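## Task

Every box on the desk is marked with a letter on its bottom face. Move the box marked T onto the counter and return all other boxes to the desk. At the end the utility cart must be standing upright and the robot must not have toppled or be left leaning. Anything that stays in place only because the robot is holding it does not count.

## Robot and tools

Robot: a Hello Robot Stretch 4 with one arm. It has an omni-wheel base, a lift sliding on a vertical mast, an arm that telescopes straight forward, a three-joint wrist (yaw, pitch, roll) and a two-finger gripper. It is about 1.6 m tall; the base rim lies within 0.23 m of the base origin. Cameras: head_camera, head_left_camera, head_right_camera (fisheye) and wrist_camera. Loose objects may occasionally get nudged by something else.

Frames: the base frame has its origin on the floor below the base centre, x forward, y left, z up. hand_pose is reported in it (a point between the open fingertips; its axes equal the base axes when all wrist joints are 0), and may be slightly wrong. The odometry frame is the base frame at scene start. Camera calibration lines give K, distortion and T_world_to_cam, where world means the base frame; real values can be a little off, especially for wrist_camera at long arm extension.

execute_actions(actions, cameras): actions is a list holding one action or nothing (empty list just returns state and pictures). An action contains base, joints, or both, plus optional pace and contact_limits; alternatively it is only {"end_of_arm": "enable_torque"}, which re-powers wrist or gripper motors that shut off. The parts of one action start at the same moment and may finish at different times.
- base: exactly one relative command, an offset from where the base last reported itself. translate_m: straight drive in metres, forward positive, -2 to 2. strafe_m: sideways in metres, left positive, -2 to 2. rotate_rad: turn in place in radians, counter-clockwise (left) positive, -3.2 to 3.2.
- joints: a dict of absolute joint targets by name (only the ones you list). lift_m 0 to 1.2 m; arm_m 0 to 0.55 m of extension; wrist_yaw_rad -1.134 to 4.276 (0 straight ahead, positive turns left, 3.14 folded back, above 3.4 the arm may obstruct); wrist_pitch_rad -1.117 to 4.259 (0 level, 1.57 pointing down); wrist_roll_rad -1.117 to 4.259 (0 keeps the fingers level, positive turns clockwise as seen from behind); gripper_m -0.038 to 0.141 m of fingertip gap (negative means fingers press together). Done tolerances: lift and arm ±0.004, yaw and roll ±0.02, pitch ±0.05, gripper ±0.004. Joint targets past a range are clipped and the result says so; any other bad value or unknown key rejects the whole call with no motion.
- pace: "slow", "default" (if omitted), "fast" or "max". Base speed 0.1/0.3/0.4/0.6 m/s and turning 1/2/3/4 rad/s respectively, lowered when the lift is above 0.2 m (to 0.3 m/s and 1 rad/s at 1.2 m).
- contact_limits: only arm_m, a number 0 (gentlest) to 0.75 (firmest), default 0.5; how hard the arm may push before halting.
- cameras: list of camera names, or "all"; null or omitted gives all, [] gives none. Images come back in the order given on the "pictures" line.
A joint or base left out of an action may keep driving toward an earlier target without its status showing it. If one call reports a stop, the remaining tool calls in that same reply are skipped.

wait(seconds): 0 to 10; commands nothing, returns state and pictures. zoom_image(camera, region): region [x0, y0, x1, y1] in pixels of that camera's latest full image, at most 504x504. finished_scene(scene): ends the given scene (1 or 2) irreversibly and reports success plus the next task.

Result lines: joint_positions; base_odometry (wheel-based, heading -3.142 to 3.142, left positive; slip counts as motion); turned_by_wheels vs turned_by_imu (a gap over ~0.1 rad hints at collision or slip, and heading error about equal to the difference); base_tilt in degrees, forward and right positive, with a fixed bias up to ~1.5. lidar_m: 12 distances from the base origin, sector 1 ahead then counter-clockwise (4 left, 7 behind, 10 right); "-" means nothing seen or closer than 0.25 m; it misses glass, thin legs and much behind. wrist_depth_mm: 7x7 grid of median depths, 100 to 2000 mm, row by row from top left. motor_effort: percent of max, positive toward larger joint values, bracket is the peak of the last action; for wheel_0..2 positive means turning right. Statuses: done; off_target (stopped short, may still push); contact_stop_at_<key> (hit something, that part goes slack: lift may sag, wheels may roll); limit_stop_at_tilt (leaning over 6 degrees, lift/arm/wheels go slack and ignore commands); limit_stop_at_own_body (about to hit itself, often with pitch below -0.2 plus strong roll; move away from the body); torque_fault (wrist motor overloaded, goes limp until enable_torque). on_its_own lists what happened without being commanded; "held at" is a target, not a position.

Tips: unfold at start with lift_m 0.4 and wrist_yaw_rad 0 together. To grasp, close below the object width; tighter closing pulls the object toward the wrist, and grip is shown only by a clear gripper effort change, not by position. If fingertips jam on a surface, raise the lift. A rising pitch effort suggests a load. Avoid: driving or turning with over 1 kg held and arm beyond 0.2 m, especially fast; strong steady pushes or pulls, high grips and high contact limits; pressing the gripper into things during base or arm moves; dropping, slamming or knocking things over, including the cart. Look at box undersides (e.g. lift and tilt them toward a camera) to read the letters, and set everything down released before finishing.

Each tool is called after ">>>" in YAML: its name, and indented under it one key for each argument.

## Session

>>> execute_actions:
  actions: []

Scene clock: 0.00 s.
base_odometry: x=+0.000 y=+0.000 heading=+0.000 (m, m, rad; odometry frame)
turned_by_wheels: +0.000 (rad since the last result)
turned_by_imu: +0.000 (rad since the last result)
base_tilt: forward=-1.0 right=+0.6 (deg)
lidar_m: 2.18 1.11 0.90 0.90 1.64 1.56 1.55 1.57 1.83 2.37 2.65 1.90
base_status: not commanded
joint_positions: lift_m=+0.223 arm_m=+0.000 wrist_yaw_rad=+3.115 wrist_pitch_rad=+0.013 wrist_roll_rad=+0.005 gripper_m=+0.057
joint_status: not commanded
motor_effort: lift_m=+21 arm_m=-1 wrist_yaw_rad=+2 wrist_pitch_rad=-6 wrist_roll_rad=+1 gripper_m=-3 wheel_0=+0 wheel_1=+0 wheel_2=+0 (%)
hand_pose: x=-0.1147 y=+0.0950 z=+0.3975 quat_wxyz=(+0.013, -0.007, +0.003, +1.000) (m; base frame)
wrist_depth_mm: - 137 1708 1708 1576 1537 1464 / - 121 162 1661 1576 1537 1464 / - 128 174 1661 1618 1537 1464 / 136 138 1756 1708 1618 1537 1499 / 1708 1863 1756 1708 1576 1537 1464 / 1397 1499 196 1499 195 1464 1430 / 991 931 1008 116 1078 931 1025
pictures: head_camera, head_left_camera, head_right_camera, wrist_camera
Images, in order (width x height): head_camera 420x560, head_left_camera 420x672, head_right_camera 420x672, wrist_camera 616x392.

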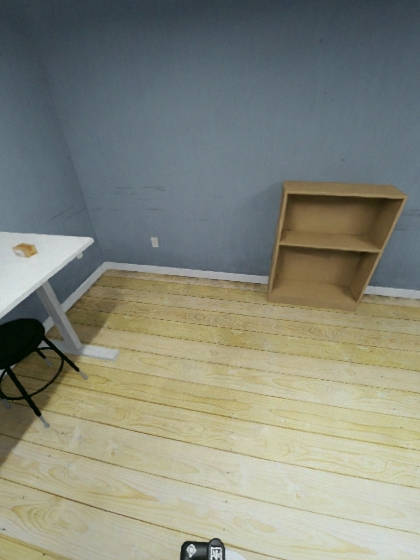

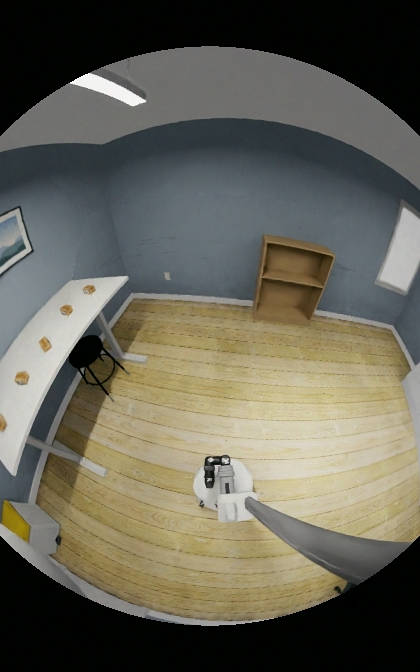

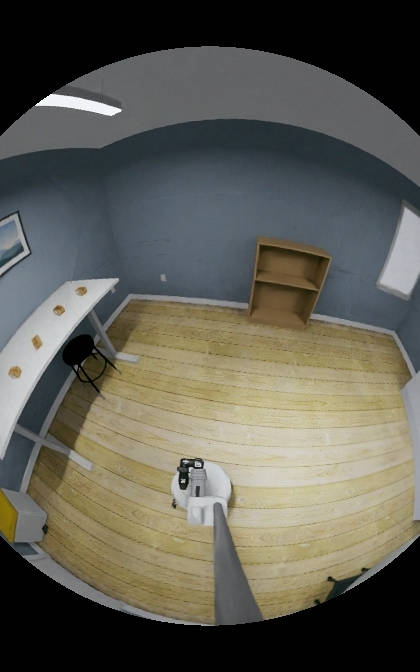

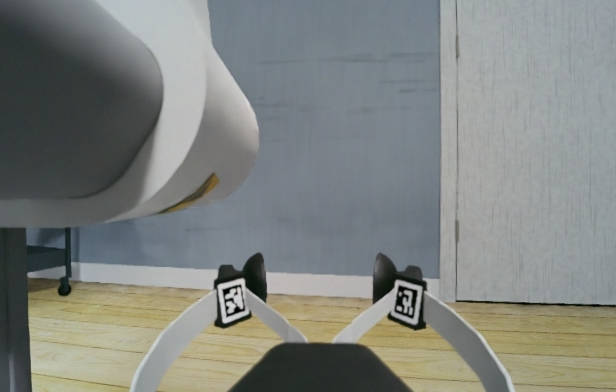

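>>> execute_actions:
  actions:
    - {"base":{"rotate_rad":1.45},"joints":{"lift_m":0.9,"wrist_yaw_rad":0,"gripper_m":0.12},"pace":"fast"}

Scene clock: 5.87 s.
base_odometry: x=+0.000 y=+0.000 heading=+1.450 (m, m, rad; odometry frame)
turned_by_wheels: +1.450 (rad since the last result)
turned_by_imu: +1.437 (rad since the last result)
base_tilt: forward=-0.9 right=+0.6 (deg)
lidar_m: 0.91 0.98 1.55 1.52 1.65 1.60 2.41 2.58 1.92 1.89 1.25 0.92
base_status: done
joint_positions: lift_m=+0.900 arm_m=+0.000 wrist_yaw_rad=+0.000 wrist_pitch_rad=+0.013 wrist_roll_rad=+0.005 gripper_m=+0.120
joint_status: all done
motor_effort: lift_m=+24(25) arm_m=+0(1) wrist_yaw_rad=+0(4) wrist_pitch_rad=-5(6) wrist_roll_rad=-1(2) gripper_m=+0(1) wheel_0=-1(6) wheel_1=+0(7) wheel_2=+0(10) (%)
hand_pose: x=+0.4598 y=-0.0873 z=+1.0741 quat_wxyz=(+1.000, +0.003, +0.007, +0.000) (m; base frame)
wrist_depth_mm: 1576 1537 1499 1499 1430 1397 1397 / 1576 1537 1499 1499 1464 1397 1397 / 1576 1537 1537 1499 1464 1397 1397 / 1618 1576 1499 1499 1499 1430 1430 / 1576 1576 960 1098 1078 1078 1060 / 1576 1576 213 723 676 207 1366 / 1537 1576 1576 118 1499 1464 1430
pictures: head_camera, head_left_camera, head_right_camera, wrist_camera
camera_calibration (this result's frames):
wrist_camera: T_world_to_cam=[[0.0160302, -0.999824, -0.00976924, -0.0796346], [-0.0283765, 0.00931164, -0.999554, 1.13885], [0.999469, 0.0163003, -0.0282222, -0.205552], [0, 0, 0, 1]] pos_world=[0.239036, -0.0868746, 1.13177]
Images, in order (width x height): head_camera 420x560, head_left_camera 420x672, head_right_camera 420x672, wrist_camera 616x392.

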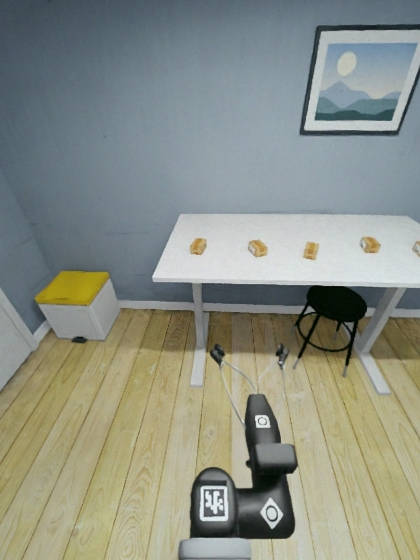

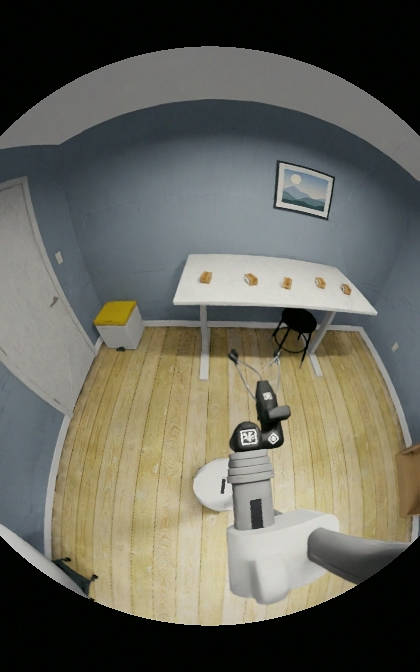

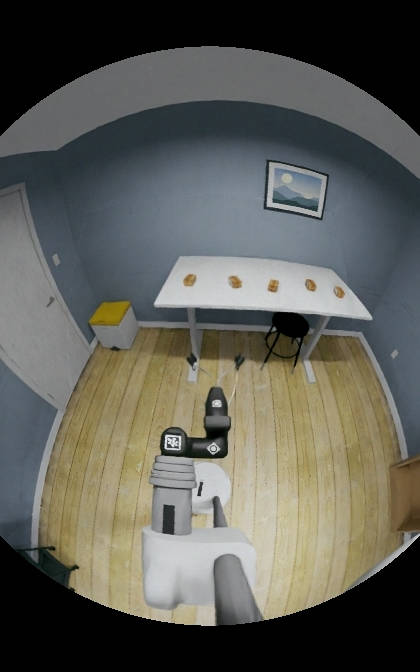

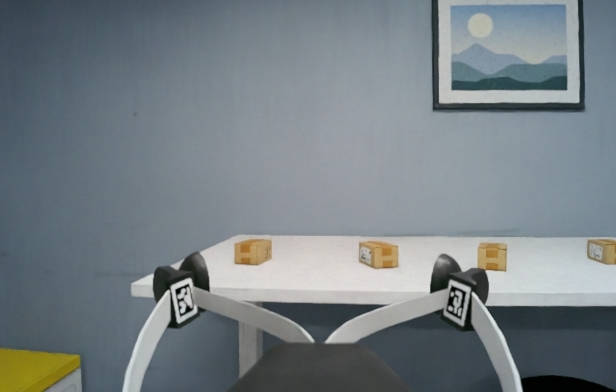

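>>> execute_actions:
  actions:
    - {"base":{"strafe_m":0.156},"joints":{"wrist_pitch_rad":0.35,"gripper_m":0.14,"lift_m":0.95},"pace":"fast"}
  cameras: []

>>> execute_actions:
  actions:
    - {"base":{"translate_m":0.35},"joints":{"arm_m":0.2},"pace":"fast"}
  cameras: ["head_camera","wrist_camera"]

Scene clock: 25.63 s.
base_odometry: x=-0.155 y=+0.019 heading=+1.450 (m, m, rad; odometry frame)
turned_by_wheels: +0.000 (rad since the last result)
turned_by_imu: +0.002 (rad since the last result)
base_tilt: forward=-0.8 right=+0.7 (deg)
lidar_m: 0.90 1.55 1.41 1.38 1.47 1.46 2.39 2.56 2.09 2.04 1.24 0.94
base_status: done
joint_positions: lift_m=+0.950 arm_m=+0.000 wrist_yaw_rad=+0.000 wrist_pitch_rad=+0.352 wrist_roll_rad=+0.005 gripper_m=+0.140
joint_status: all done
motor_effort: lift_m=+24(30) arm_m=+0(1) wrist_yaw_rad=+0(0) wrist_pitch_rad=-5(4) wrist_roll_rad=-2(0) gripper_m=-1(0) wheel_0=+2(7) wheel_1=-1(8) wheel_2=-1(1) (%)
hand_pose: x=+0.4422 y=-0.0874 z=+1.0286 quat_wxyz=(+0.985, +0.003, +0.175, +0.000) (m; base frame)
wrist_depth_mm: 1430 1430 1366 1397 1336 1308 1281 / 1499 1499 1430 1430 1430 1366 1336 / 1576 1576 1537 904 946 854 831 / 1708 1661 1661 1618 1576 1537 1464 / 1464 1618 1708 1661 1618 1618 1537 / 1397 1430 1708 1708 1708 195 1661 / 1464 1430 1499 122 1576 1537 1499
pictures: none
No camera images: the call's "cameras" was empty. Leave "cameras" out to get every camera's image.

Scene clock: 28.03 s.
base_odometry: x=-0.113 y=+0.366 heading=+1.450 (m, m, rad; odometry frame)
turned_by_wheels: +0.000 (rad since the last result)
turned_by_imu: -0.001 (rad since the last result)
base_tilt: forward=-0.8 right=+0.8 (deg)
lidar_m: 0.56 1.26 1.36 1.32 1.43 1.78 2.74 2.89 2.12 2.35 0.77 0.58
base_status: done
joint_positions: lift_m=+0.950 arm_m=+0.199 wrist_yaw_rad=+0.000 wrist_pitch_rad=+0.352 wrist_roll_rad=+0.005 gripper_m=+0.140
joint_status: all done
motor_effort: lift_m=+24(24) arm_m=+5(6) wrist_yaw_rad=+1(2) wrist_pitch_rad=-6(5) wrist_roll_rad=-2(1) gripper_m=+1(0) wheel_0=-1(6) wheel_1=+0(5) wheel_2=+0(10) (%)
hand_pose: x=+0.6408 y=-0.0874 z=+1.0285 quat_wxyz=(+0.985, +0.003, +0.175, +0.000) (m; base frame)
wrist_depth_mm: 917 891 878 866 842 820 820 / 960 931 931 904 891 878 854 / 1008 991 960 946 917 891 866 / 1060 1042 634 539 580 574 574 / 1118 1098 424 379 418 415 392 / 1182 303 304 330 303 195 324 / 1042 270 271 122 279 267 268
pictures: head_camera, wrist_camera
camera_calibration (this result's frames):
wrist_camera: T_world_to_cam=[[0.0116353, -0.999828, -0.014414, -0.0754654], [-0.358783, 0.00928069, -0.933375, 1.24207], [0.933349, 0.0160316, -0.358613, -0.00555733], [0, 0, 0, 1]] pos_world=[0.451699, -0.0868907, 1.15624]
Images, in order (width x height): head_camera 420x560, wrist_camera 616x392.

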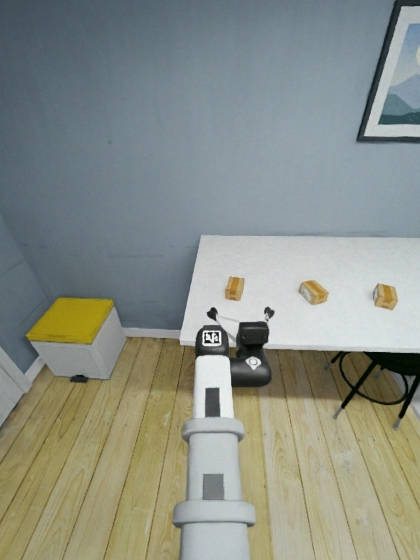

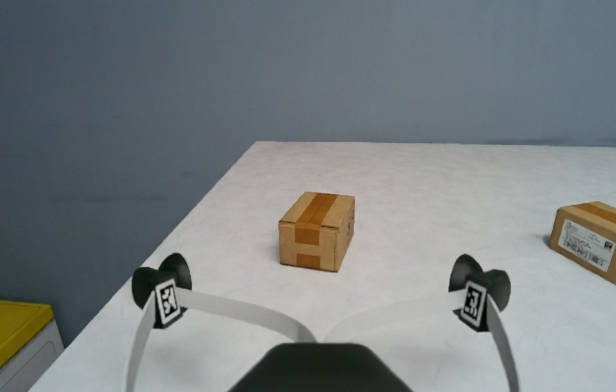

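>>> execute_actions:
  actions:
    - {"joints":{"arm_m":0.30,"lift_m":0.905},"pace":"fast"}
  cameras: ["head_camera","wrist_camera"]

Scene clock: 36.87 s.
base_odometry: x=-0.113 y=+0.366 heading=+1.450 (m, m, rad; odometry frame)
turned_by_wheels: +0.000 (rad since the last result)
turned_by_imu: +0.001 (rad since the last result)
base_tilt: forward=-0.8 right=+0.7 (deg)
lidar_m: 0.59 1.26 1.37 1.33 1.44 1.78 2.75 2.92 2.13 2.35 0.78 0.58
base_status: not commanded
joint_positions: lift_m=+0.905 arm_m=+0.299 wrist_yaw_rad=+0.000 wrist_pitch_rad=+0.352 wrist_roll_rad=+0.005 gripper_m=+0.140
joint_status: all done
motor_effort: lift_m=+17(17) arm_m=+5(7) wrist_yaw_rad=+3(1) wrist_pitch_rad=-5(6) wrist_roll_rad=-2(1) gripper_m=+0(0) wheel_0=-1(1) wheel_1=+1(0) wheel_2=+0(0) (%)
hand_pose: x=+0.7407 y=-0.0874 z=+0.9841 quat_wxyz=(+0.985, +0.003, +0.175, +0.000) (m; base frame)
wrist_depth_mm: 820 809 788 768 759 750 732 / 854 842 831 809 788 778 759 / 904 891 866 732 723 723 723 / 960 931 459 314 452 445 445 / 1025 332 330 265 327 325 325 / 640 237 237 258 236 194 254 / 213 211 211 122 218 209 211
pictures: head_camera, wrist_camera
camera_calibration (this result's frames):
wrist_camera: T_world_to_cam=[[0.0116298, -0.999828, -0.0144151, -0.0772644], [-0.358865, 0.00928228, -0.933343, 1.23648], [0.933317, 0.0160276, -0.358695, -0.114642], [0, 0, 0, 1]] pos_world=[0.551626, -0.086891, 1.11183]
Images, in order (width x height): head_camera 420x560, wrist_camera 616x392.

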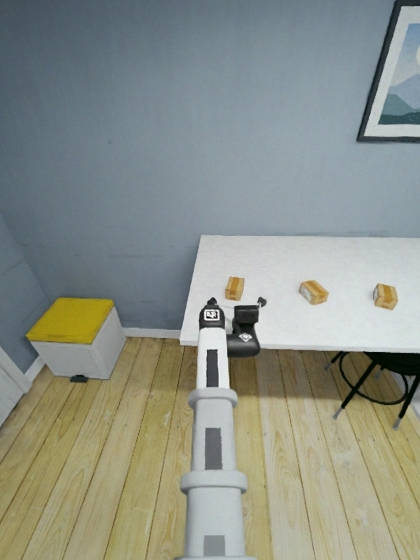

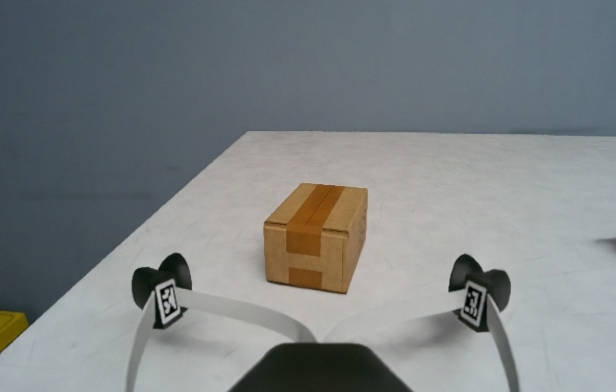

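>>> execute_actions:
  actions:
    - {"joints":{"arm_m":0.372,"lift_m":0.895},"pace":"fast"}
  cameras: ["wrist_camera"]

>>> execute_actions:
  actions:
    - {"joints":{"gripper_m":0.03}}
  cameras: ["wrist_camera"]

Scene clock: 46.00 s.
base_odometry: x=-0.113 y=+0.366 heading=+1.450 (m, m, rad; odometry frame)
turned_by_wheels: +0.000 (rad since the last result)
turned_by_imu: +0.001 (rad since the last result)
base_tilt: forward=-0.9 right=+0.5 (deg)
lidar_m: 0.57 1.25 1.37 1.34 1.42 1.78 2.74 2.91 2.12 2.35 0.77 0.59
base_status: not commanded
joint_positions: lift_m=+0.895 arm_m=+0.371 wrist_yaw_rad=+0.000 wrist_pitch_rad=+0.352 wrist_roll_rad=+0.005 gripper_m=+0.140
joint_status: all done
motor_effort: lift_m=+16(15) arm_m=+5(6) wrist_yaw_rad=+4(1) wrist_pitch_rad=-7(6) wrist_roll_rad=-1(1) gripper_m=+1(1) wheel_0=-1(1) wheel_1=+1(0) wheel_2=+0(0) (%)
hand_pose: x=+0.8127 y=-0.0874 z=+0.9741 quat_wxyz=(+0.985, +0.003, +0.175, +0.000) (m; base frame)
wrist_depth_mm: 750 732 715 707 691 676 661 / 788 768 759 732 732 707 691 / 831 820 788 683 683 691 683 / 878 854 427 430 424 421 421 / 917 310 309 206 291 306 303 / 247 222 223 190 222 195 237 / 200 198 199 122 198 196 198
pictures: wrist_camera
camera_calibration (this result's frames):
wrist_camera: T_world_to_cam=[[0.011582, -0.999829, -0.014415, -0.0782196], [-0.358864, 0.00929936, -0.933343, 1.25302], [0.933318, 0.015983, -0.358695, -0.185424], [0, 0, 0, 1]] pos_world=[0.62363, -0.0868949, 1.10186]
Images, in order (width x height): wrist_camera 616x392.

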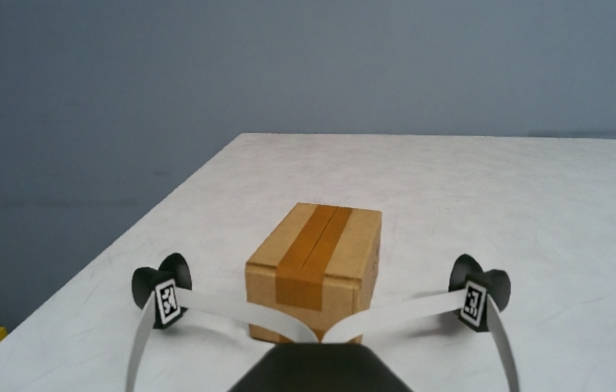

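Scene clock: 48.10 s.
base_odometry: x=-0.113 y=+0.366 heading=+1.450 (m, m, rad; odometry frame)
turned_by_wheels: +0.000 (rad since the last result)
turned_by_imu: +0.001 (rad since the last result)
base_tilt: forward=-0.8 right=+0.6 (deg)
lidar_m: 0.57 1.25 1.37 1.33 1.45 1.77 2.75 2.91 2.11 2.35 0.78 0.59
base_status: not commanded
joint_positions: lift_m=+0.895 arm_m=+0.371 wrist_yaw_rad=+0.000 wrist_pitch_rad=+0.353 wrist_roll_rad=+0.005 gripper_m=+0.030
joint_status: all done
motor_effort: lift_m=+16(16) arm_m=+6(5) wrist_yaw_rad=+1(0) wrist_pitch_rad=-7(7) wrist_roll_rad=-3(1) gripper_m=-20(19) wheel_0=-1(1) wheel_1=+1(1) wheel_2=-1(0) (%)
hand_pose: x=+0.8126 y=-0.0874 z=+0.9739 quat_wxyz=(+0.985, +0.003, +0.175, +0.000) (m; base frame)
wrist_depth_mm: 750 741 715 699 683 676 668 / 778 768 759 741 723 707 691 / 831 820 778 683 683 676 676 / 878 854 424 421 424 418 418 / 946 309 309 200 290 306 303 / 246 241 186 185 182 238 236 / 200 190 198 120 197 189 198
pictures: wrist_camera
camera_calibration (this result's frames):
wrist_camera: T_world_to_cam=[[0.0115749, -0.999829, -0.0144206, -0.0782097], [-0.359337, 0.00929911, -0.933162, 1.25308], [0.933136, 0.0159831, -0.359168, -0.184819], [0, 0, 0, 1]] pos_world=[0.623645, -0.0868949, 1.10182]
Images, in order (width x height): wrist_camera 616x392.

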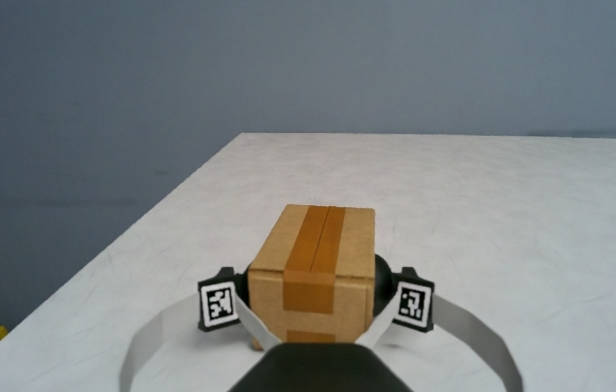

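>>> execute_actions:
  actions:
    - {"joints":{"lift_m":0.94,"wrist_pitch_rad":-0.1}}
  cameras: ["wrist_camera"]

>>> execute_actions:
  actions:
    - {"joints":{"wrist_pitch_rad":-0.7,"wrist_roll_rad":3.0}}
  cameras: ["head_camera","wrist_camera"]

>>> zoom_image:
  camera: "head_camera"
  region: [180,180,300,300]

Scene clock: 58.80 s.
base_odometry: x=-0.113 y=+0.366 heading=+1.450 (m, m, rad; odometry frame)
turned_by_wheels: +0.000 (rad since the last result)
turned_by_imu: +0.001 (rad since the last result)
base_tilt: forward=-1.0 right=+0.8 (deg)
lidar_m: 0.57 1.25 1.35 1.33 1.44 1.78 2.74 2.93 2.12 2.36 0.79 0.58
base_status: not commanded
joint_positions: lift_m=+0.940 arm_m=+0.371 wrist_yaw_rad=+0.000 wrist_pitch_rad=-0.097 wrist_roll_rad=+0.005 gripper_m=+0.030
joint_status: all done
motor_effort: lift_m=+25(34) arm_m=+6(5) wrist_yaw_rad=+2(2) wrist_pitch_rad=-9(15) wrist_roll_rad=+1(2) gripper_m=-21(19) wheel_0=-1(1) wheel_1=+0(1) wheel_2=+0(0) (%)
hand_pose: x=+0.8291 y=-0.0874 z=+1.1456 quat_wxyz=(+0.999, +0.003, -0.048, +0.000) (m; base frame)
wrist_depth_mm: 878 866 842 820 798 778 768 / 866 842 842 809 798 768 768 / 854 831 798 798 778 768 750 / 854 820 798 788 778 750 750 / 831 809 798 200 759 750 741 / 809 798 186 186 182 732 723 / 809 778 788 120 647 597 676
pictures: wrist_camera
camera_calibration (this result's frames):
wrist_camera: T_world_to_cam=[[0.0166936, -0.999829, -0.0079944, -0.0875287], [0.0813541, 0.00932725, -0.996642, 1.12655], [0.996545, 0.0159872, 0.0814958, -0.695877], [0, 0, 0, 1]] pos_world=[0.603285, -0.0868962, 1.17878]
Images, in order (width x height): wrist_camera 616x392.

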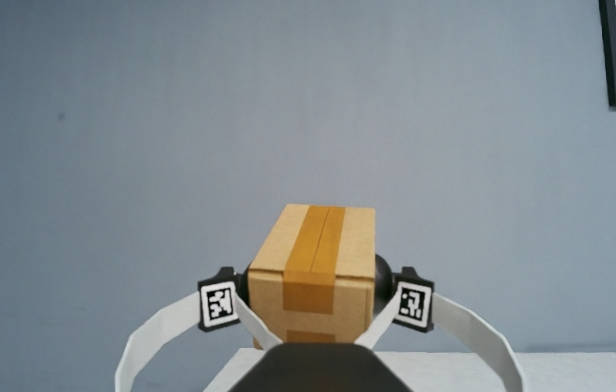

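Scene clock: 61.13 s.
base_odometry: x=-0.113 y=+0.366 heading=+1.450 (m, m, rad; odometry frame)
turned_by_wheels: +0.000 (rad since the last result)
turned_by_imu: +0.001 (rad since the last result)
base_tilt: forward=-0.7 right=+0.7 (deg)
lidar_m: 0.56 1.27 1.37 1.33 1.45 1.77 2.73 2.92 2.13 2.35 0.77 0.59
base_status: not commanded
joint_positions: lift_m=+0.940 arm_m=+0.371 wrist_yaw_rad=+0.000 wrist_pitch_rad=-0.697 wrist_roll_rad=+2.999 gripper_m=+0.030
joint_status: all done
motor_effort: lift_m=+25(25) arm_m=+5(6) wrist_yaw_rad=+3(2) wrist_pitch_rad=-7(15) wrist_roll_rad=+0(7) gripper_m=-20(19) wheel_0=-1(1) wheel_1=+0(0) wheel_2=+0(1) (%)
hand_pose: x=+0.7631 y=-0.0874 z=+1.3031 quat_wxyz=(+0.067, +0.937, -0.024, +0.341) (m; base frame)
wrist_depth_mm: 750 750 732 732 723 715 707 / 809 820 820 809 809 788 778 / 904 931 904 891 891 866 866 / 1025 1042 1025 976 991 960 960 / 1205 1205 1138 200 1098 1138 1118 / 1366 1366 186 185 183 1229 1308 / 1255 1281 1308 120 1366 1366 1397
pictures: head_camera, wrist_camera
camera_calibration (this result's frames):
wrist_camera: T_world_to_cam=[[0.100447, 0.990365, -0.0953292, 0.13869], [-0.647404, 0.137815, 0.749583, -0.41926], [0.755498, -0.0135771, 0.65501, -1.20894], [0, 0, 0, 1]] pos_world=[0.627989, -0.0959878, 1.11936]
Images, in order (width x height): head_camera 420x560, wrist_camera 616x392.

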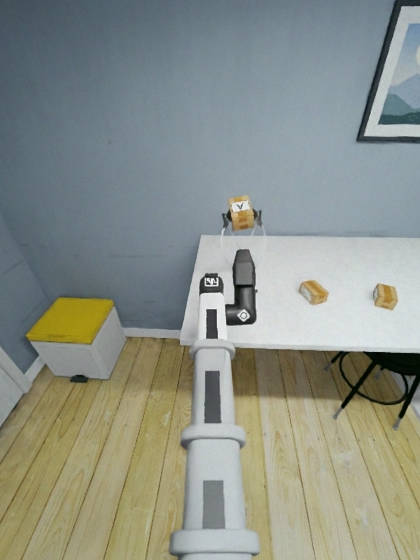

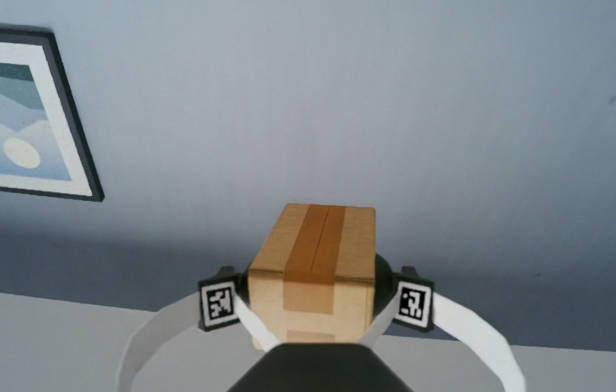

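Region (180, 180, 300, 300) of head_camera's 420x560 image, scaled by 4.200, with more detail than that image has.

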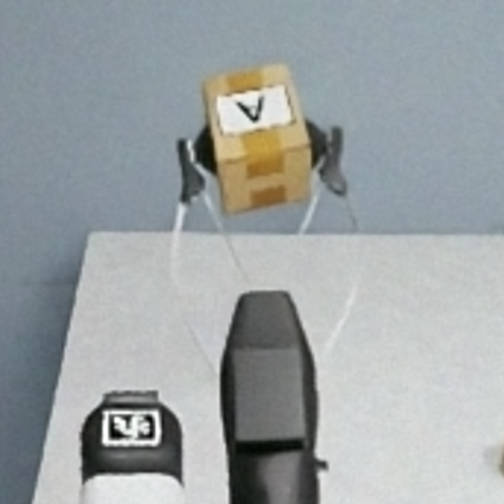

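>>> execute_actions:
  actions:
    - {"joints":{"lift_m":0.98,"wrist_pitch_rad":0.35,"wrist_roll_rad":0.005}}
  cameras: []

>>> execute_actions:
  actions:
    - {"joints":{"lift_m":0.897}}
  cameras: ["wrist_camera"]

>>> execute_actions:
  actions:
    - {"joints":{"gripper_m":0.12}}
  cameras: ["wrist_camera"]

Scene clock: 69.27 s.
base_odometry: x=-0.113 y=+0.366 heading=+1.450 (m, m, rad; odometry frame)
turned_by_wheels: +0.000 (rad since the last result)
turned_by_imu: +0.002 (rad since the last result)
base_tilt: forward=-0.8 right=+0.7 (deg)
lidar_m: 0.57 1.25 1.37 1.34 1.45 1.79 2.74 2.91 2.12 2.35 0.78 0.59
base_status: not commanded
joint_positions: lift_m=+0.980 arm_m=+0.371 wrist_yaw_rad=+0.000 wrist_pitch_rad=+0.353 wrist_roll_rad=+0.006 gripper_m=+0.030
joint_status: all done
motor_effort: lift_m=+25(18) arm_m=+5(5) wrist_yaw_rad=+2(3) wrist_pitch_rad=-6(7) wrist_roll_rad=-2(7) gripper_m=-18(19) wheel_0=-1(1) wheel_1=+1(1) wheel_2=+0(1) (%)
hand_pose: x=+0.8127 y=-0.0874 z=+1.0582 quat_wxyz=(+0.985, +0.003, +0.175, -0.001) (m; base frame)
wrist_depth_mm: 741 741 715 707 691 676 668 / 778 768 750 741 723 715 699 / 820 809 788 778 759 741 741 / 866 854 820 661 661 654 640 / 946 904 480 200 452 473 469 / 991 946 186 185 182 370 368 / 1060 297 307 120 306 296 309
pictures: none
No camera images: the call's "cameras" was empty. Leave "cameras" out to get every camera's image.

Scene clock: 70.60 s.
base_odometry: x=-0.113 y=+0.366 heading=+1.450 (m, m, rad; odometry frame)
turned_by_wheels: +0.000 (rad since the last result)
turned_by_imu: +0.000 (rad since the last result)
base_tilt: forward=-0.9 right=+0.6 (deg)
lidar_m: 0.56 1.26 1.37 1.34 1.42 1.79 2.75 2.92 2.12 2.36 0.79 0.58
base_status: not commanded
joint_positions: lift_m=+0.897 arm_m=+0.371 wrist_yaw_rad=+0.000 wrist_pitch_rad=+0.353 wrist_roll_rad=+0.006 gripper_m=+0.030
joint_status: all done
motor_effort: lift_m=+16(24) arm_m=+5(5) wrist_yaw_rad=+2(1) wrist_pitch_rad=-8(8) wrist_roll_rad=-2(4) gripper_m=-20(19) wheel_0=-1(1) wheel_1=+1(1) wheel_2=+0(0) (%)
hand_pose: x=+0.8127 y=-0.0874 z=+0.9759 quat_wxyz=(+0.984, +0.003, +0.175, -0.001) (m; base frame)
wrist_depth_mm: 741 741 723 707 691 676 668 / 778 768 759 741 723 707 699 / 820 809 778 683 691 683 691 / 878 842 430 430 427 424 421 / 931 312 312 200 293 307 306 / 249 244 186 185 182 241 239 / 202 193 201 120 199 191 200
pictures: wrist_camera
camera_calibration (this result's frames):
wrist_camera: T_world_to_cam=[[0.0113684, -0.999828, -0.01464, -0.0778336], [-0.359528, 0.00957472, -0.933085, 1.255], [0.933065, 0.0158712, -0.359357, -0.183903], [0, 0, 0, 1]] pos_world=[0.623685, -0.0869177, 1.10379]
Images, in order (width x height): wrist_camera 616x392.

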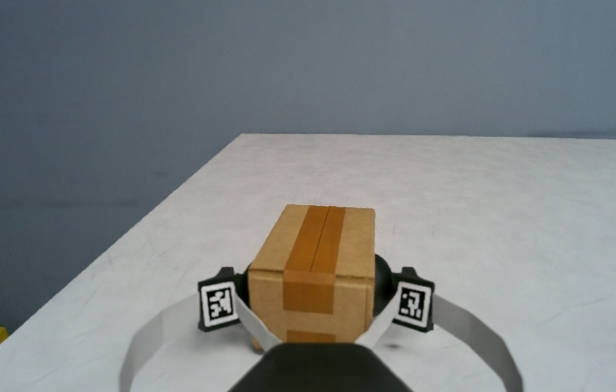

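Scene clock: 72.37 s.
base_odometry: x=-0.113 y=+0.366 heading=+1.450 (m, m, rad; odometry frame)
turned_by_wheels: +0.000 (rad since the last result)
turned_by_imu: +0.001 (rad since the last result)
base_tilt: forward=-0.6 right=+0.7 (deg)
lidar_m: 0.57 1.25 1.36 1.33 1.45 1.78 2.74 2.91 2.13 2.34 0.77 0.59
base_status: not commanded
joint_positions: lift_m=+0.897 arm_m=+0.371 wrist_yaw_rad=+0.000 wrist_pitch_rad=+0.353 wrist_roll_rad=+0.006 gripper_m=+0.120
joint_status: all done
motor_effort: lift_m=+17(17) arm_m=+5(5) wrist_yaw_rad=+3(2) wrist_pitch_rad=-8(8) wrist_roll_rad=-2(3) gripper_m=-1(19) wheel_0=-1(1) wheel_1=+0(1) wheel_2=+0(0) (%)
hand_pose: x=+0.8127 y=-0.0874 z=+0.9759 quat_wxyz=(+0.985, +0.003, +0.175, -0.001) (m; base frame)
wrist_depth_mm: 750 732 715 699 691 676 676 / 788 768 759 741 723 715 691 / 820 798 778 691 683 683 691 / 878 866 436 433 430 427 424 / 931 314 315 211 294 307 307 / 250 235 213 194 187 207 240 / 203 200 201 118 200 195 200
pictures: wrist_camera
camera_calibration (this result's frames):
wrist_camera: T_world_to_cam=[[0.0113708, -0.999828, -0.0146378, -0.0778371], [-0.359346, 0.00957498, -0.933155, 1.25497], [0.933135, 0.0158707, -0.359175, -0.184137], [0, 0, 0, 1]] pos_world=[0.62368, -0.0869177, 1.10381]
Images, in order (width x height): wrist_camera 616x392.

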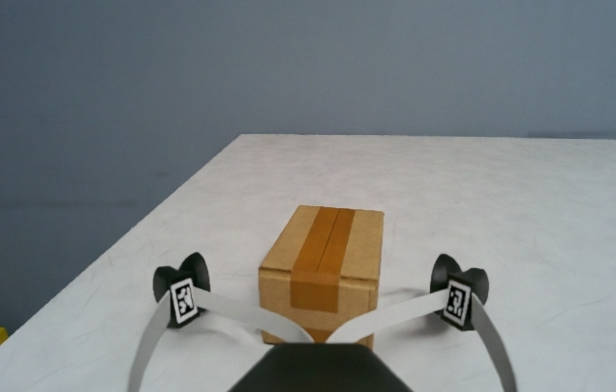

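>>> execute_actions:
  actions:
    - {"joints":{"arm_m":0.2,"lift_m":0.93,"gripper_m":0.14},"pace":"fast"}
  cameras: []

>>> execute_actions:
  actions:
    - {"base":{"strafe_m":-0.40},"joints":{"wrist_yaw_rad":0.4},"pace":"fast"}
  cameras: ["head_camera","wrist_camera"]

>>> zoom_image:
  camera: "head_camera"
  region: [150,230,420,370]

Scene clock: 81.73 s.
base_odometry: x=-0.113 y=+0.366 heading=+1.450 (m, m, rad; odometry frame)
turned_by_wheels: +0.000 (rad since the last result)
turned_by_imu: +0.001 (rad since the last result)
base_tilt: forward=-0.7 right=+0.7 (deg)
lidar_m: 0.58 1.26 1.37 1.31 1.44 1.77 2.75 2.92 2.12 2.36 0.79 0.60
base_status: not commanded
joint_positions: lift_m=+0.930 arm_m=+0.201 wrist_yaw_rad=+0.000 wrist_pitch_rad=+0.352 wrist_roll_rad=+0.006 gripper_m=+0.140
joint_status: all done
motor_effort: lift_m=+24(25) arm_m=-6(6) wrist_yaw_rad=+1(1) wrist_pitch_rad=-6(6) wrist_roll_rad=-2(2) gripper_m=+1(0) wheel_0=-1(1) wheel_1=+1(0) wheel_2=-1(0) (%)
hand_pose: x=+0.6427 y=-0.0874 z=+1.0084 quat_wxyz=(+0.985, +0.003, +0.175, -0.001) (m; base frame)
wrist_depth_mm: 917 891 878 866 842 831 809 / 960 946 917 891 891 866 842 / 1025 991 976 842 831 842 842 / 1060 1060 525 415 517 517 517 / 1138 1078 379 370 377 375 373 / 1160 273 276 298 273 195 293 / 252 243 244 122 251 241 248
pictures: none
No camera images: the call's "cameras" was empty. Leave "cameras" out to get every camera's image.

Scene clock: 84.10 s.
base_odometry: x=+0.284 y=+0.318 heading=+1.450 (m, m, rad; odometry frame)
turned_by_wheels: +0.000 (rad since the last result)
turned_by_imu: +0.000 (rad since the last result)
base_tilt: forward=-0.9 right=+0.5 (deg)
lidar_m: 0.55 0.58 1.51 1.73 1.89 2.02 2.79 2.62 1.73 1.96 0.73 0.57
base_status: done
joint_positions: lift_m=+0.930 arm_m=+0.201 wrist_yaw_rad=+0.400 wrist_pitch_rad=+0.352 wrist_roll_rad=+0.006 gripper_m=+0.140
joint_status: all done
motor_effort: lift_m=+24(25) arm_m=-6(6) wrist_yaw_rad=+3(7) wrist_pitch_rad=-6(5) wrist_roll_rad=-3(0) gripper_m=+1(1) wheel_0=+0(9) wheel_1=+1(9) wheel_2=+0(1) (%)
hand_pose: x=+0.6554 y=+0.0249 z=+1.0084 quat_wxyz=(+0.965, -0.032, +0.172, +0.195) (m; base frame)
wrist_depth_mm: 1366 1182 1025 917 820 741 691 / 1464 1255 1078 960 854 778 723 / 1576 1366 1060 842 842 768 732 / 549 462 488 530 480 517 517 / 382 382 382 379 310 375 373 / 297 273 273 297 273 194 291 / 252 243 245 122 251 240 247
pictures: head_camera, wrist_camera
camera_calibration (this result's frames):
wrist_camera: T_world_to_cam=[[0.399698, -0.916531, -0.0146064, -0.219881], [-0.334386, -0.130952, -0.933294, 1.21496], [0.85348, 0.37792, -0.358816, 0.015386], [0, 0, 0, 1]] pos_world=[0.48102, -0.0482413, 1.13622]
Images, in order (width x height): head_camera 420x560, wrist_camera 616x392.

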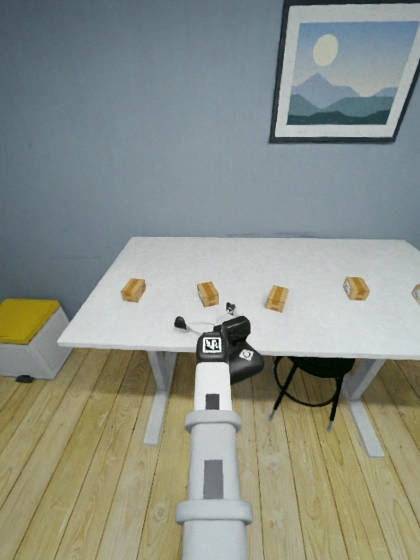

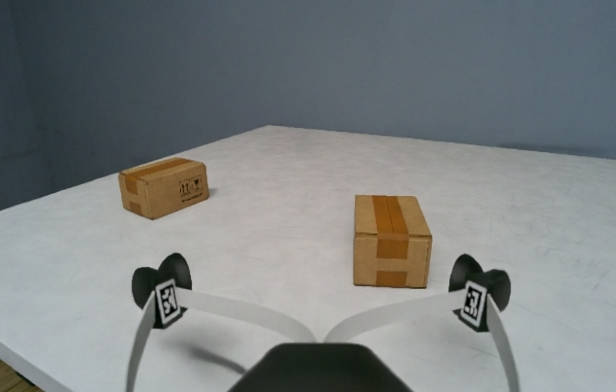

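Region (150, 230, 420, 370) of head_camera's 420x560 image, scaled by 1.867, with more detail than that image has; it fills the top 261 rows of this view, and the rest is white.

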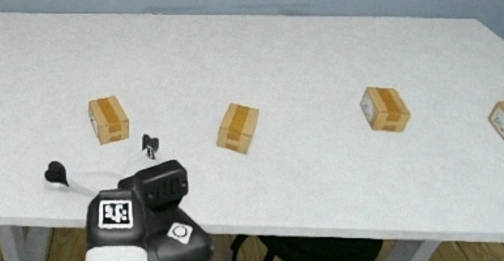

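>>> execute_actions:
  actions:
    - {"joints":{"arm_m":0.318,"lift_m":0.955},"pace":"fast"}
  cameras: ["wrist_camera"]

>>> execute_actions:
  actions:
    - {"joints":{"lift_m":0.895}}
  cameras: ["wrist_camera"]

Scene clock: 92.57 s.
base_odometry: x=+0.284 y=+0.318 heading=+1.450 (m, m, rad; odometry frame)
turned_by_wheels: +0.000 (rad since the last result)
turned_by_imu: +0.001 (rad since the last result)
base_tilt: forward=-0.9 right=+0.6 (deg)
lidar_m: 0.54 0.58 1.52 1.72 1.89 2.01 2.78 2.62 1.76 1.96 0.74 0.56
base_status: not commanded
joint_positions: lift_m=+0.955 arm_m=+0.317 wrist_yaw_rad=+0.400 wrist_pitch_rad=+0.352 wrist_roll_rad=+0.006 gripper_m=+0.140
joint_status: all done
motor_effort: lift_m=+24(22) arm_m=+6(5) wrist_yaw_rad=+4(1) wrist_pitch_rad=-4(7) wrist_roll_rad=-2(1) gripper_m=-1(1) wheel_0=+1(1) wheel_1=+1(1) wheel_2=+0(0) (%)
hand_pose: x=+0.7713 y=+0.0249 z=+1.0334 quat_wxyz=(+0.965, -0.032, +0.172, +0.195) (m; base frame)
wrist_depth_mm: 1205 1042 904 788 723 661 603 / 1281 1098 931 842 750 676 621 / 1366 1160 960 866 778 707 647 / 1499 597 597 591 591 585 585 / 373 394 433 430 427 424 424 / 336 310 309 268 268 195 329 / 278 274 277 122 264 272 274
pictures: wrist_camera
camera_calibration (this result's frames):
wrist_camera: T_world_to_cam=[[0.399889, -0.916448, -0.0145862, -0.265989], [-0.334233, -0.130986, -0.933344, 1.27702], [0.85345, 0.378109, -0.358687, -0.0747761], [0, 0, 0, 1]] pos_world=[0.597005, -0.0482201, 1.1612]
Images, in order (width x height): wrist_camera 616x392.

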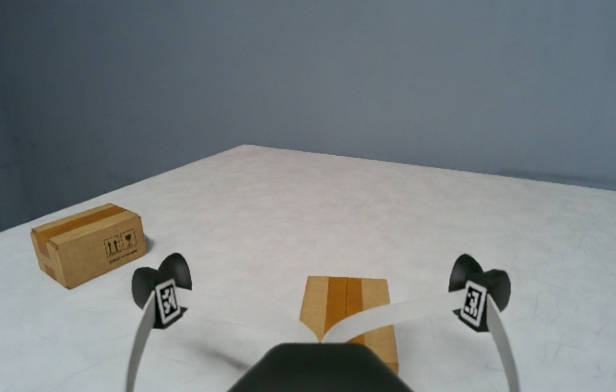

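Scene clock: 93.73 s.
base_odometry: x=+0.284 y=+0.318 heading=+1.450 (m, m, rad; odometry frame)
turned_by_wheels: +0.000 (rad since the last result)
turned_by_imu: +0.000 (rad since the last result)
base_tilt: forward=-0.9 right=+0.6 (deg)
lidar_m: 0.55 0.59 1.52 1.73 1.89 2.02 2.79 2.62 1.75 1.95 0.75 0.57
base_status: not commanded
joint_positions: lift_m=+0.895 arm_m=+0.317 wrist_yaw_rad=+0.400 wrist_pitch_rad=+0.352 wrist_roll_rad=+0.006 gripper_m=+0.140
joint_status: all done
motor_effort: lift_m=+16(23) arm_m=+6(5) wrist_yaw_rad=+3(2) wrist_pitch_rad=-6(5) wrist_roll_rad=-2(2) gripper_m=+2(1) wheel_0=+1(1) wheel_1=+1(1) wheel_2=+0(0) (%)
hand_pose: x=+0.7713 y=+0.0249 z=+0.9741 quat_wxyz=(+0.965, -0.032, +0.172, +0.195) (m; base frame)
wrist_depth_mm: 1205 1042 891 788 715 654 597 / 1281 1078 946 831 750 668 627 / 1366 1118 691 691 676 676 627 / 347 387 427 424 424 421 418 / 310 314 312 220 231 306 303 / 240 224 223 198 193 195 236 / 200 198 199 122 202 196 198
pictures: wrist_camera
camera_calibration (this result's frames):
wrist_camera: T_world_to_cam=[[0.399889, -0.916448, -0.0145862, -0.266855], [-0.334233, -0.130986, -0.933344, 1.22165], [0.85345, 0.378109, -0.358687, -0.0960553], [0, 0, 0, 1]] pos_world=[0.597007, -0.0482201, 1.10188]
Images, in order (width x height): wrist_camera 616x392.

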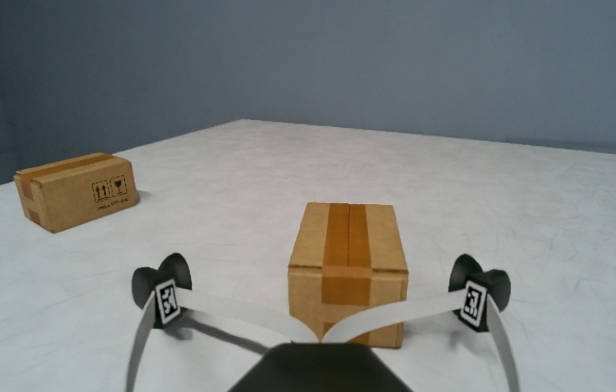

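>>> execute_actions:
  actions:
    - {"base":{"strafe_m":-0.016},"joints":{"gripper_m":0.03,"arm_m":0.322}}
  cameras: ["wrist_camera"]

>>> execute_actions:
  actions:
    - {"joints":{"lift_m":0.94,"wrist_pitch_rad":0.1}}
  cameras: []

>>> execute_actions:
  actions:
    - {"joints":{"lift_m":0.98,"wrist_pitch_rad":-0.7,"wrist_roll_rad":2.8,"wrist_yaw_rad":0}}
  cameras: ["head_camera"]

>>> zoom_image:
  camera: "head_camera"
  region: [170,150,310,290]

Scene clock: 106.07 s.
base_odometry: x=+0.300 y=+0.316 heading=+1.450 (m, m, rad; odometry frame)
turned_by_wheels: +0.000 (rad since the last result)
turned_by_imu: +0.001 (rad since the last result)
base_tilt: forward=-0.9 right=+0.6 (deg)
lidar_m: 0.54 0.58 1.53 1.74 1.90 2.01 2.78 2.58 1.73 1.93 0.73 0.56
base_status: done
joint_positions: lift_m=+0.895 arm_m=+0.321 wrist_yaw_rad=+0.400 wrist_pitch_rad=+0.353 wrist_roll_rad=+0.006 gripper_m=+0.030
joint_status: all done
motor_effort: lift_m=+16(16) arm_m=+6(6) wrist_yaw_rad=+1(3) wrist_pitch_rad=-7(7) wrist_roll_rad=-2(3) gripper_m=-18(17) wheel_0=+1(7) wheel_1=+0(8) wheel_2=+0(1) (%)
hand_pose: x=+0.7753 y=+0.0249 z=+0.9739 quat_wxyz=(+0.965, -0.032, +0.172, +0.195) (m; base frame)
wrist_depth_mm: 1205 1025 878 788 715 654 597 / 1281 1078 931 831 750 668 621 / 1336 1098 683 676 676 661 621 / 347 399 427 427 424 418 415 / 307 310 309 200 290 303 301 / 240 242 186 190 186 236 236 / 200 190 198 116 197 189 197
pictures: wrist_camera
camera_calibration (this result's frames):
wrist_camera: T_world_to_cam=[[0.399869, -0.916456, -0.0145937, -0.268434], [-0.33481, -0.131226, -0.933103, 1.22301], [0.853233, 0.378005, -0.359312, -0.0986845], [0, 0, 0, 1]] pos_world=[0.601016, -0.048214, 1.10182]
Images, in order (width x height): wrist_camera 616x392.

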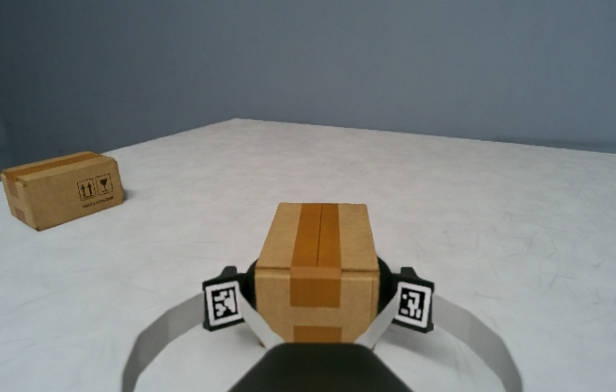

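Scene clock: 107.13 s.
base_odometry: x=+0.300 y=+0.316 heading=+1.450 (m, m, rad; odometry frame)
turned_by_wheels: +0.000 (rad since the last result)
turned_by_imu: +0.000 (rad since the last result)
base_tilt: forward=-0.8 right=+0.6 (deg)
lidar_m: 0.54 0.59 1.53 1.74 1.89 2.03 2.79 2.60 1.74 1.94 0.73 0.55
base_status: not commanded
joint_positions: lift_m=+0.940 arm_m=+0.321 wrist_yaw_rad=+0.400 wrist_pitch_rad=+0.104 wrist_roll_rad=+0.006 gripper_m=+0.030
joint_status: all done
motor_effort: lift_m=+25(30) arm_m=+6(6) wrist_yaw_rad=+2(2) wrist_pitch_rad=-9(14) wrist_roll_rad=-2(2) gripper_m=-17(18) wheel_0=+1(1) wheel_1=+0(0) wheel_2=+0(0) (%)
hand_pose: x=+0.7902 y=+0.0312 z=+1.0880 quat_wxyz=(+0.979, -0.008, +0.051, +0.198) (m; base frame)
wrist_depth_mm: 1281 1078 946 831 750 676 621 / 1308 1138 960 842 759 676 634 / 1366 1138 976 854 778 691 640 / 1397 1160 991 842 778 699 640 / 1430 1182 842 200 750 707 654 / 462 492 186 190 186 521 517 / 353 368 389 116 389 366 399
pictures: none
No camera images: the call's "cameras" was empty. Leave "cameras" out to get every camera's image.

Scene clock: 109.37 s.
base_odometry: x=+0.300 y=+0.316 heading=+1.450 (m, m, rad; odometry frame)
turned_by_wheels: +0.000 (rad since the last result)
turned_by_imu: +0.001 (rad since the last result)
base_tilt: forward=-0.9 right=+0.6 (deg)
lidar_m: 0.53 0.59 1.53 1.75 1.90 2.02 2.78 2.58 1.75 1.95 0.73 0.56
base_status: not commanded
joint_positions: lift_m=+0.980 arm_m=+0.321 wrist_yaw_rad=+0.000 wrist_pitch_rad=-0.697 wrist_roll_rad=+2.799 gripper_m=+0.030
joint_status: all done
motor_effort: lift_m=+25(23) arm_m=+5(6) wrist_yaw_rad=-1(6) wrist_pitch_rad=-8(15) wrist_roll_rad=+1(3) gripper_m=-21(16) wheel_0=+1(1) wheel_1=+0(0) wheel_2=+0(0) (%)
hand_pose: x=+0.7132 y=-0.0874 z=+1.3431 quat_wxyz=(+0.160, +0.926, -0.058, +0.337) (m; base frame)
wrist_depth_mm: 866 798 768 741 723 699 683 / 960 891 854 831 809 768 741 / 1078 976 946 931 878 854 809 / 1229 1182 1098 991 960 931 904 / 1366 1366 1229 200 1078 1078 1008 / 1229 1281 187 190 186 1182 1160 / 1138 1182 1255 116 1366 1397 1336
pictures: head_camera
Images, in order (width x height): head_camera 420x560.

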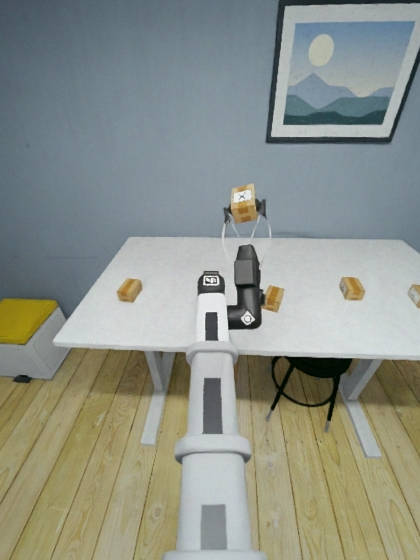

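Region (170, 150, 310, 290) of head_camera's 420x560 image, scaled by 3.600, with more detail than that image has.

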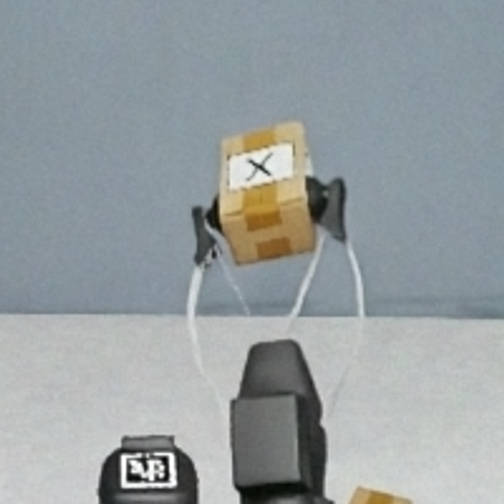

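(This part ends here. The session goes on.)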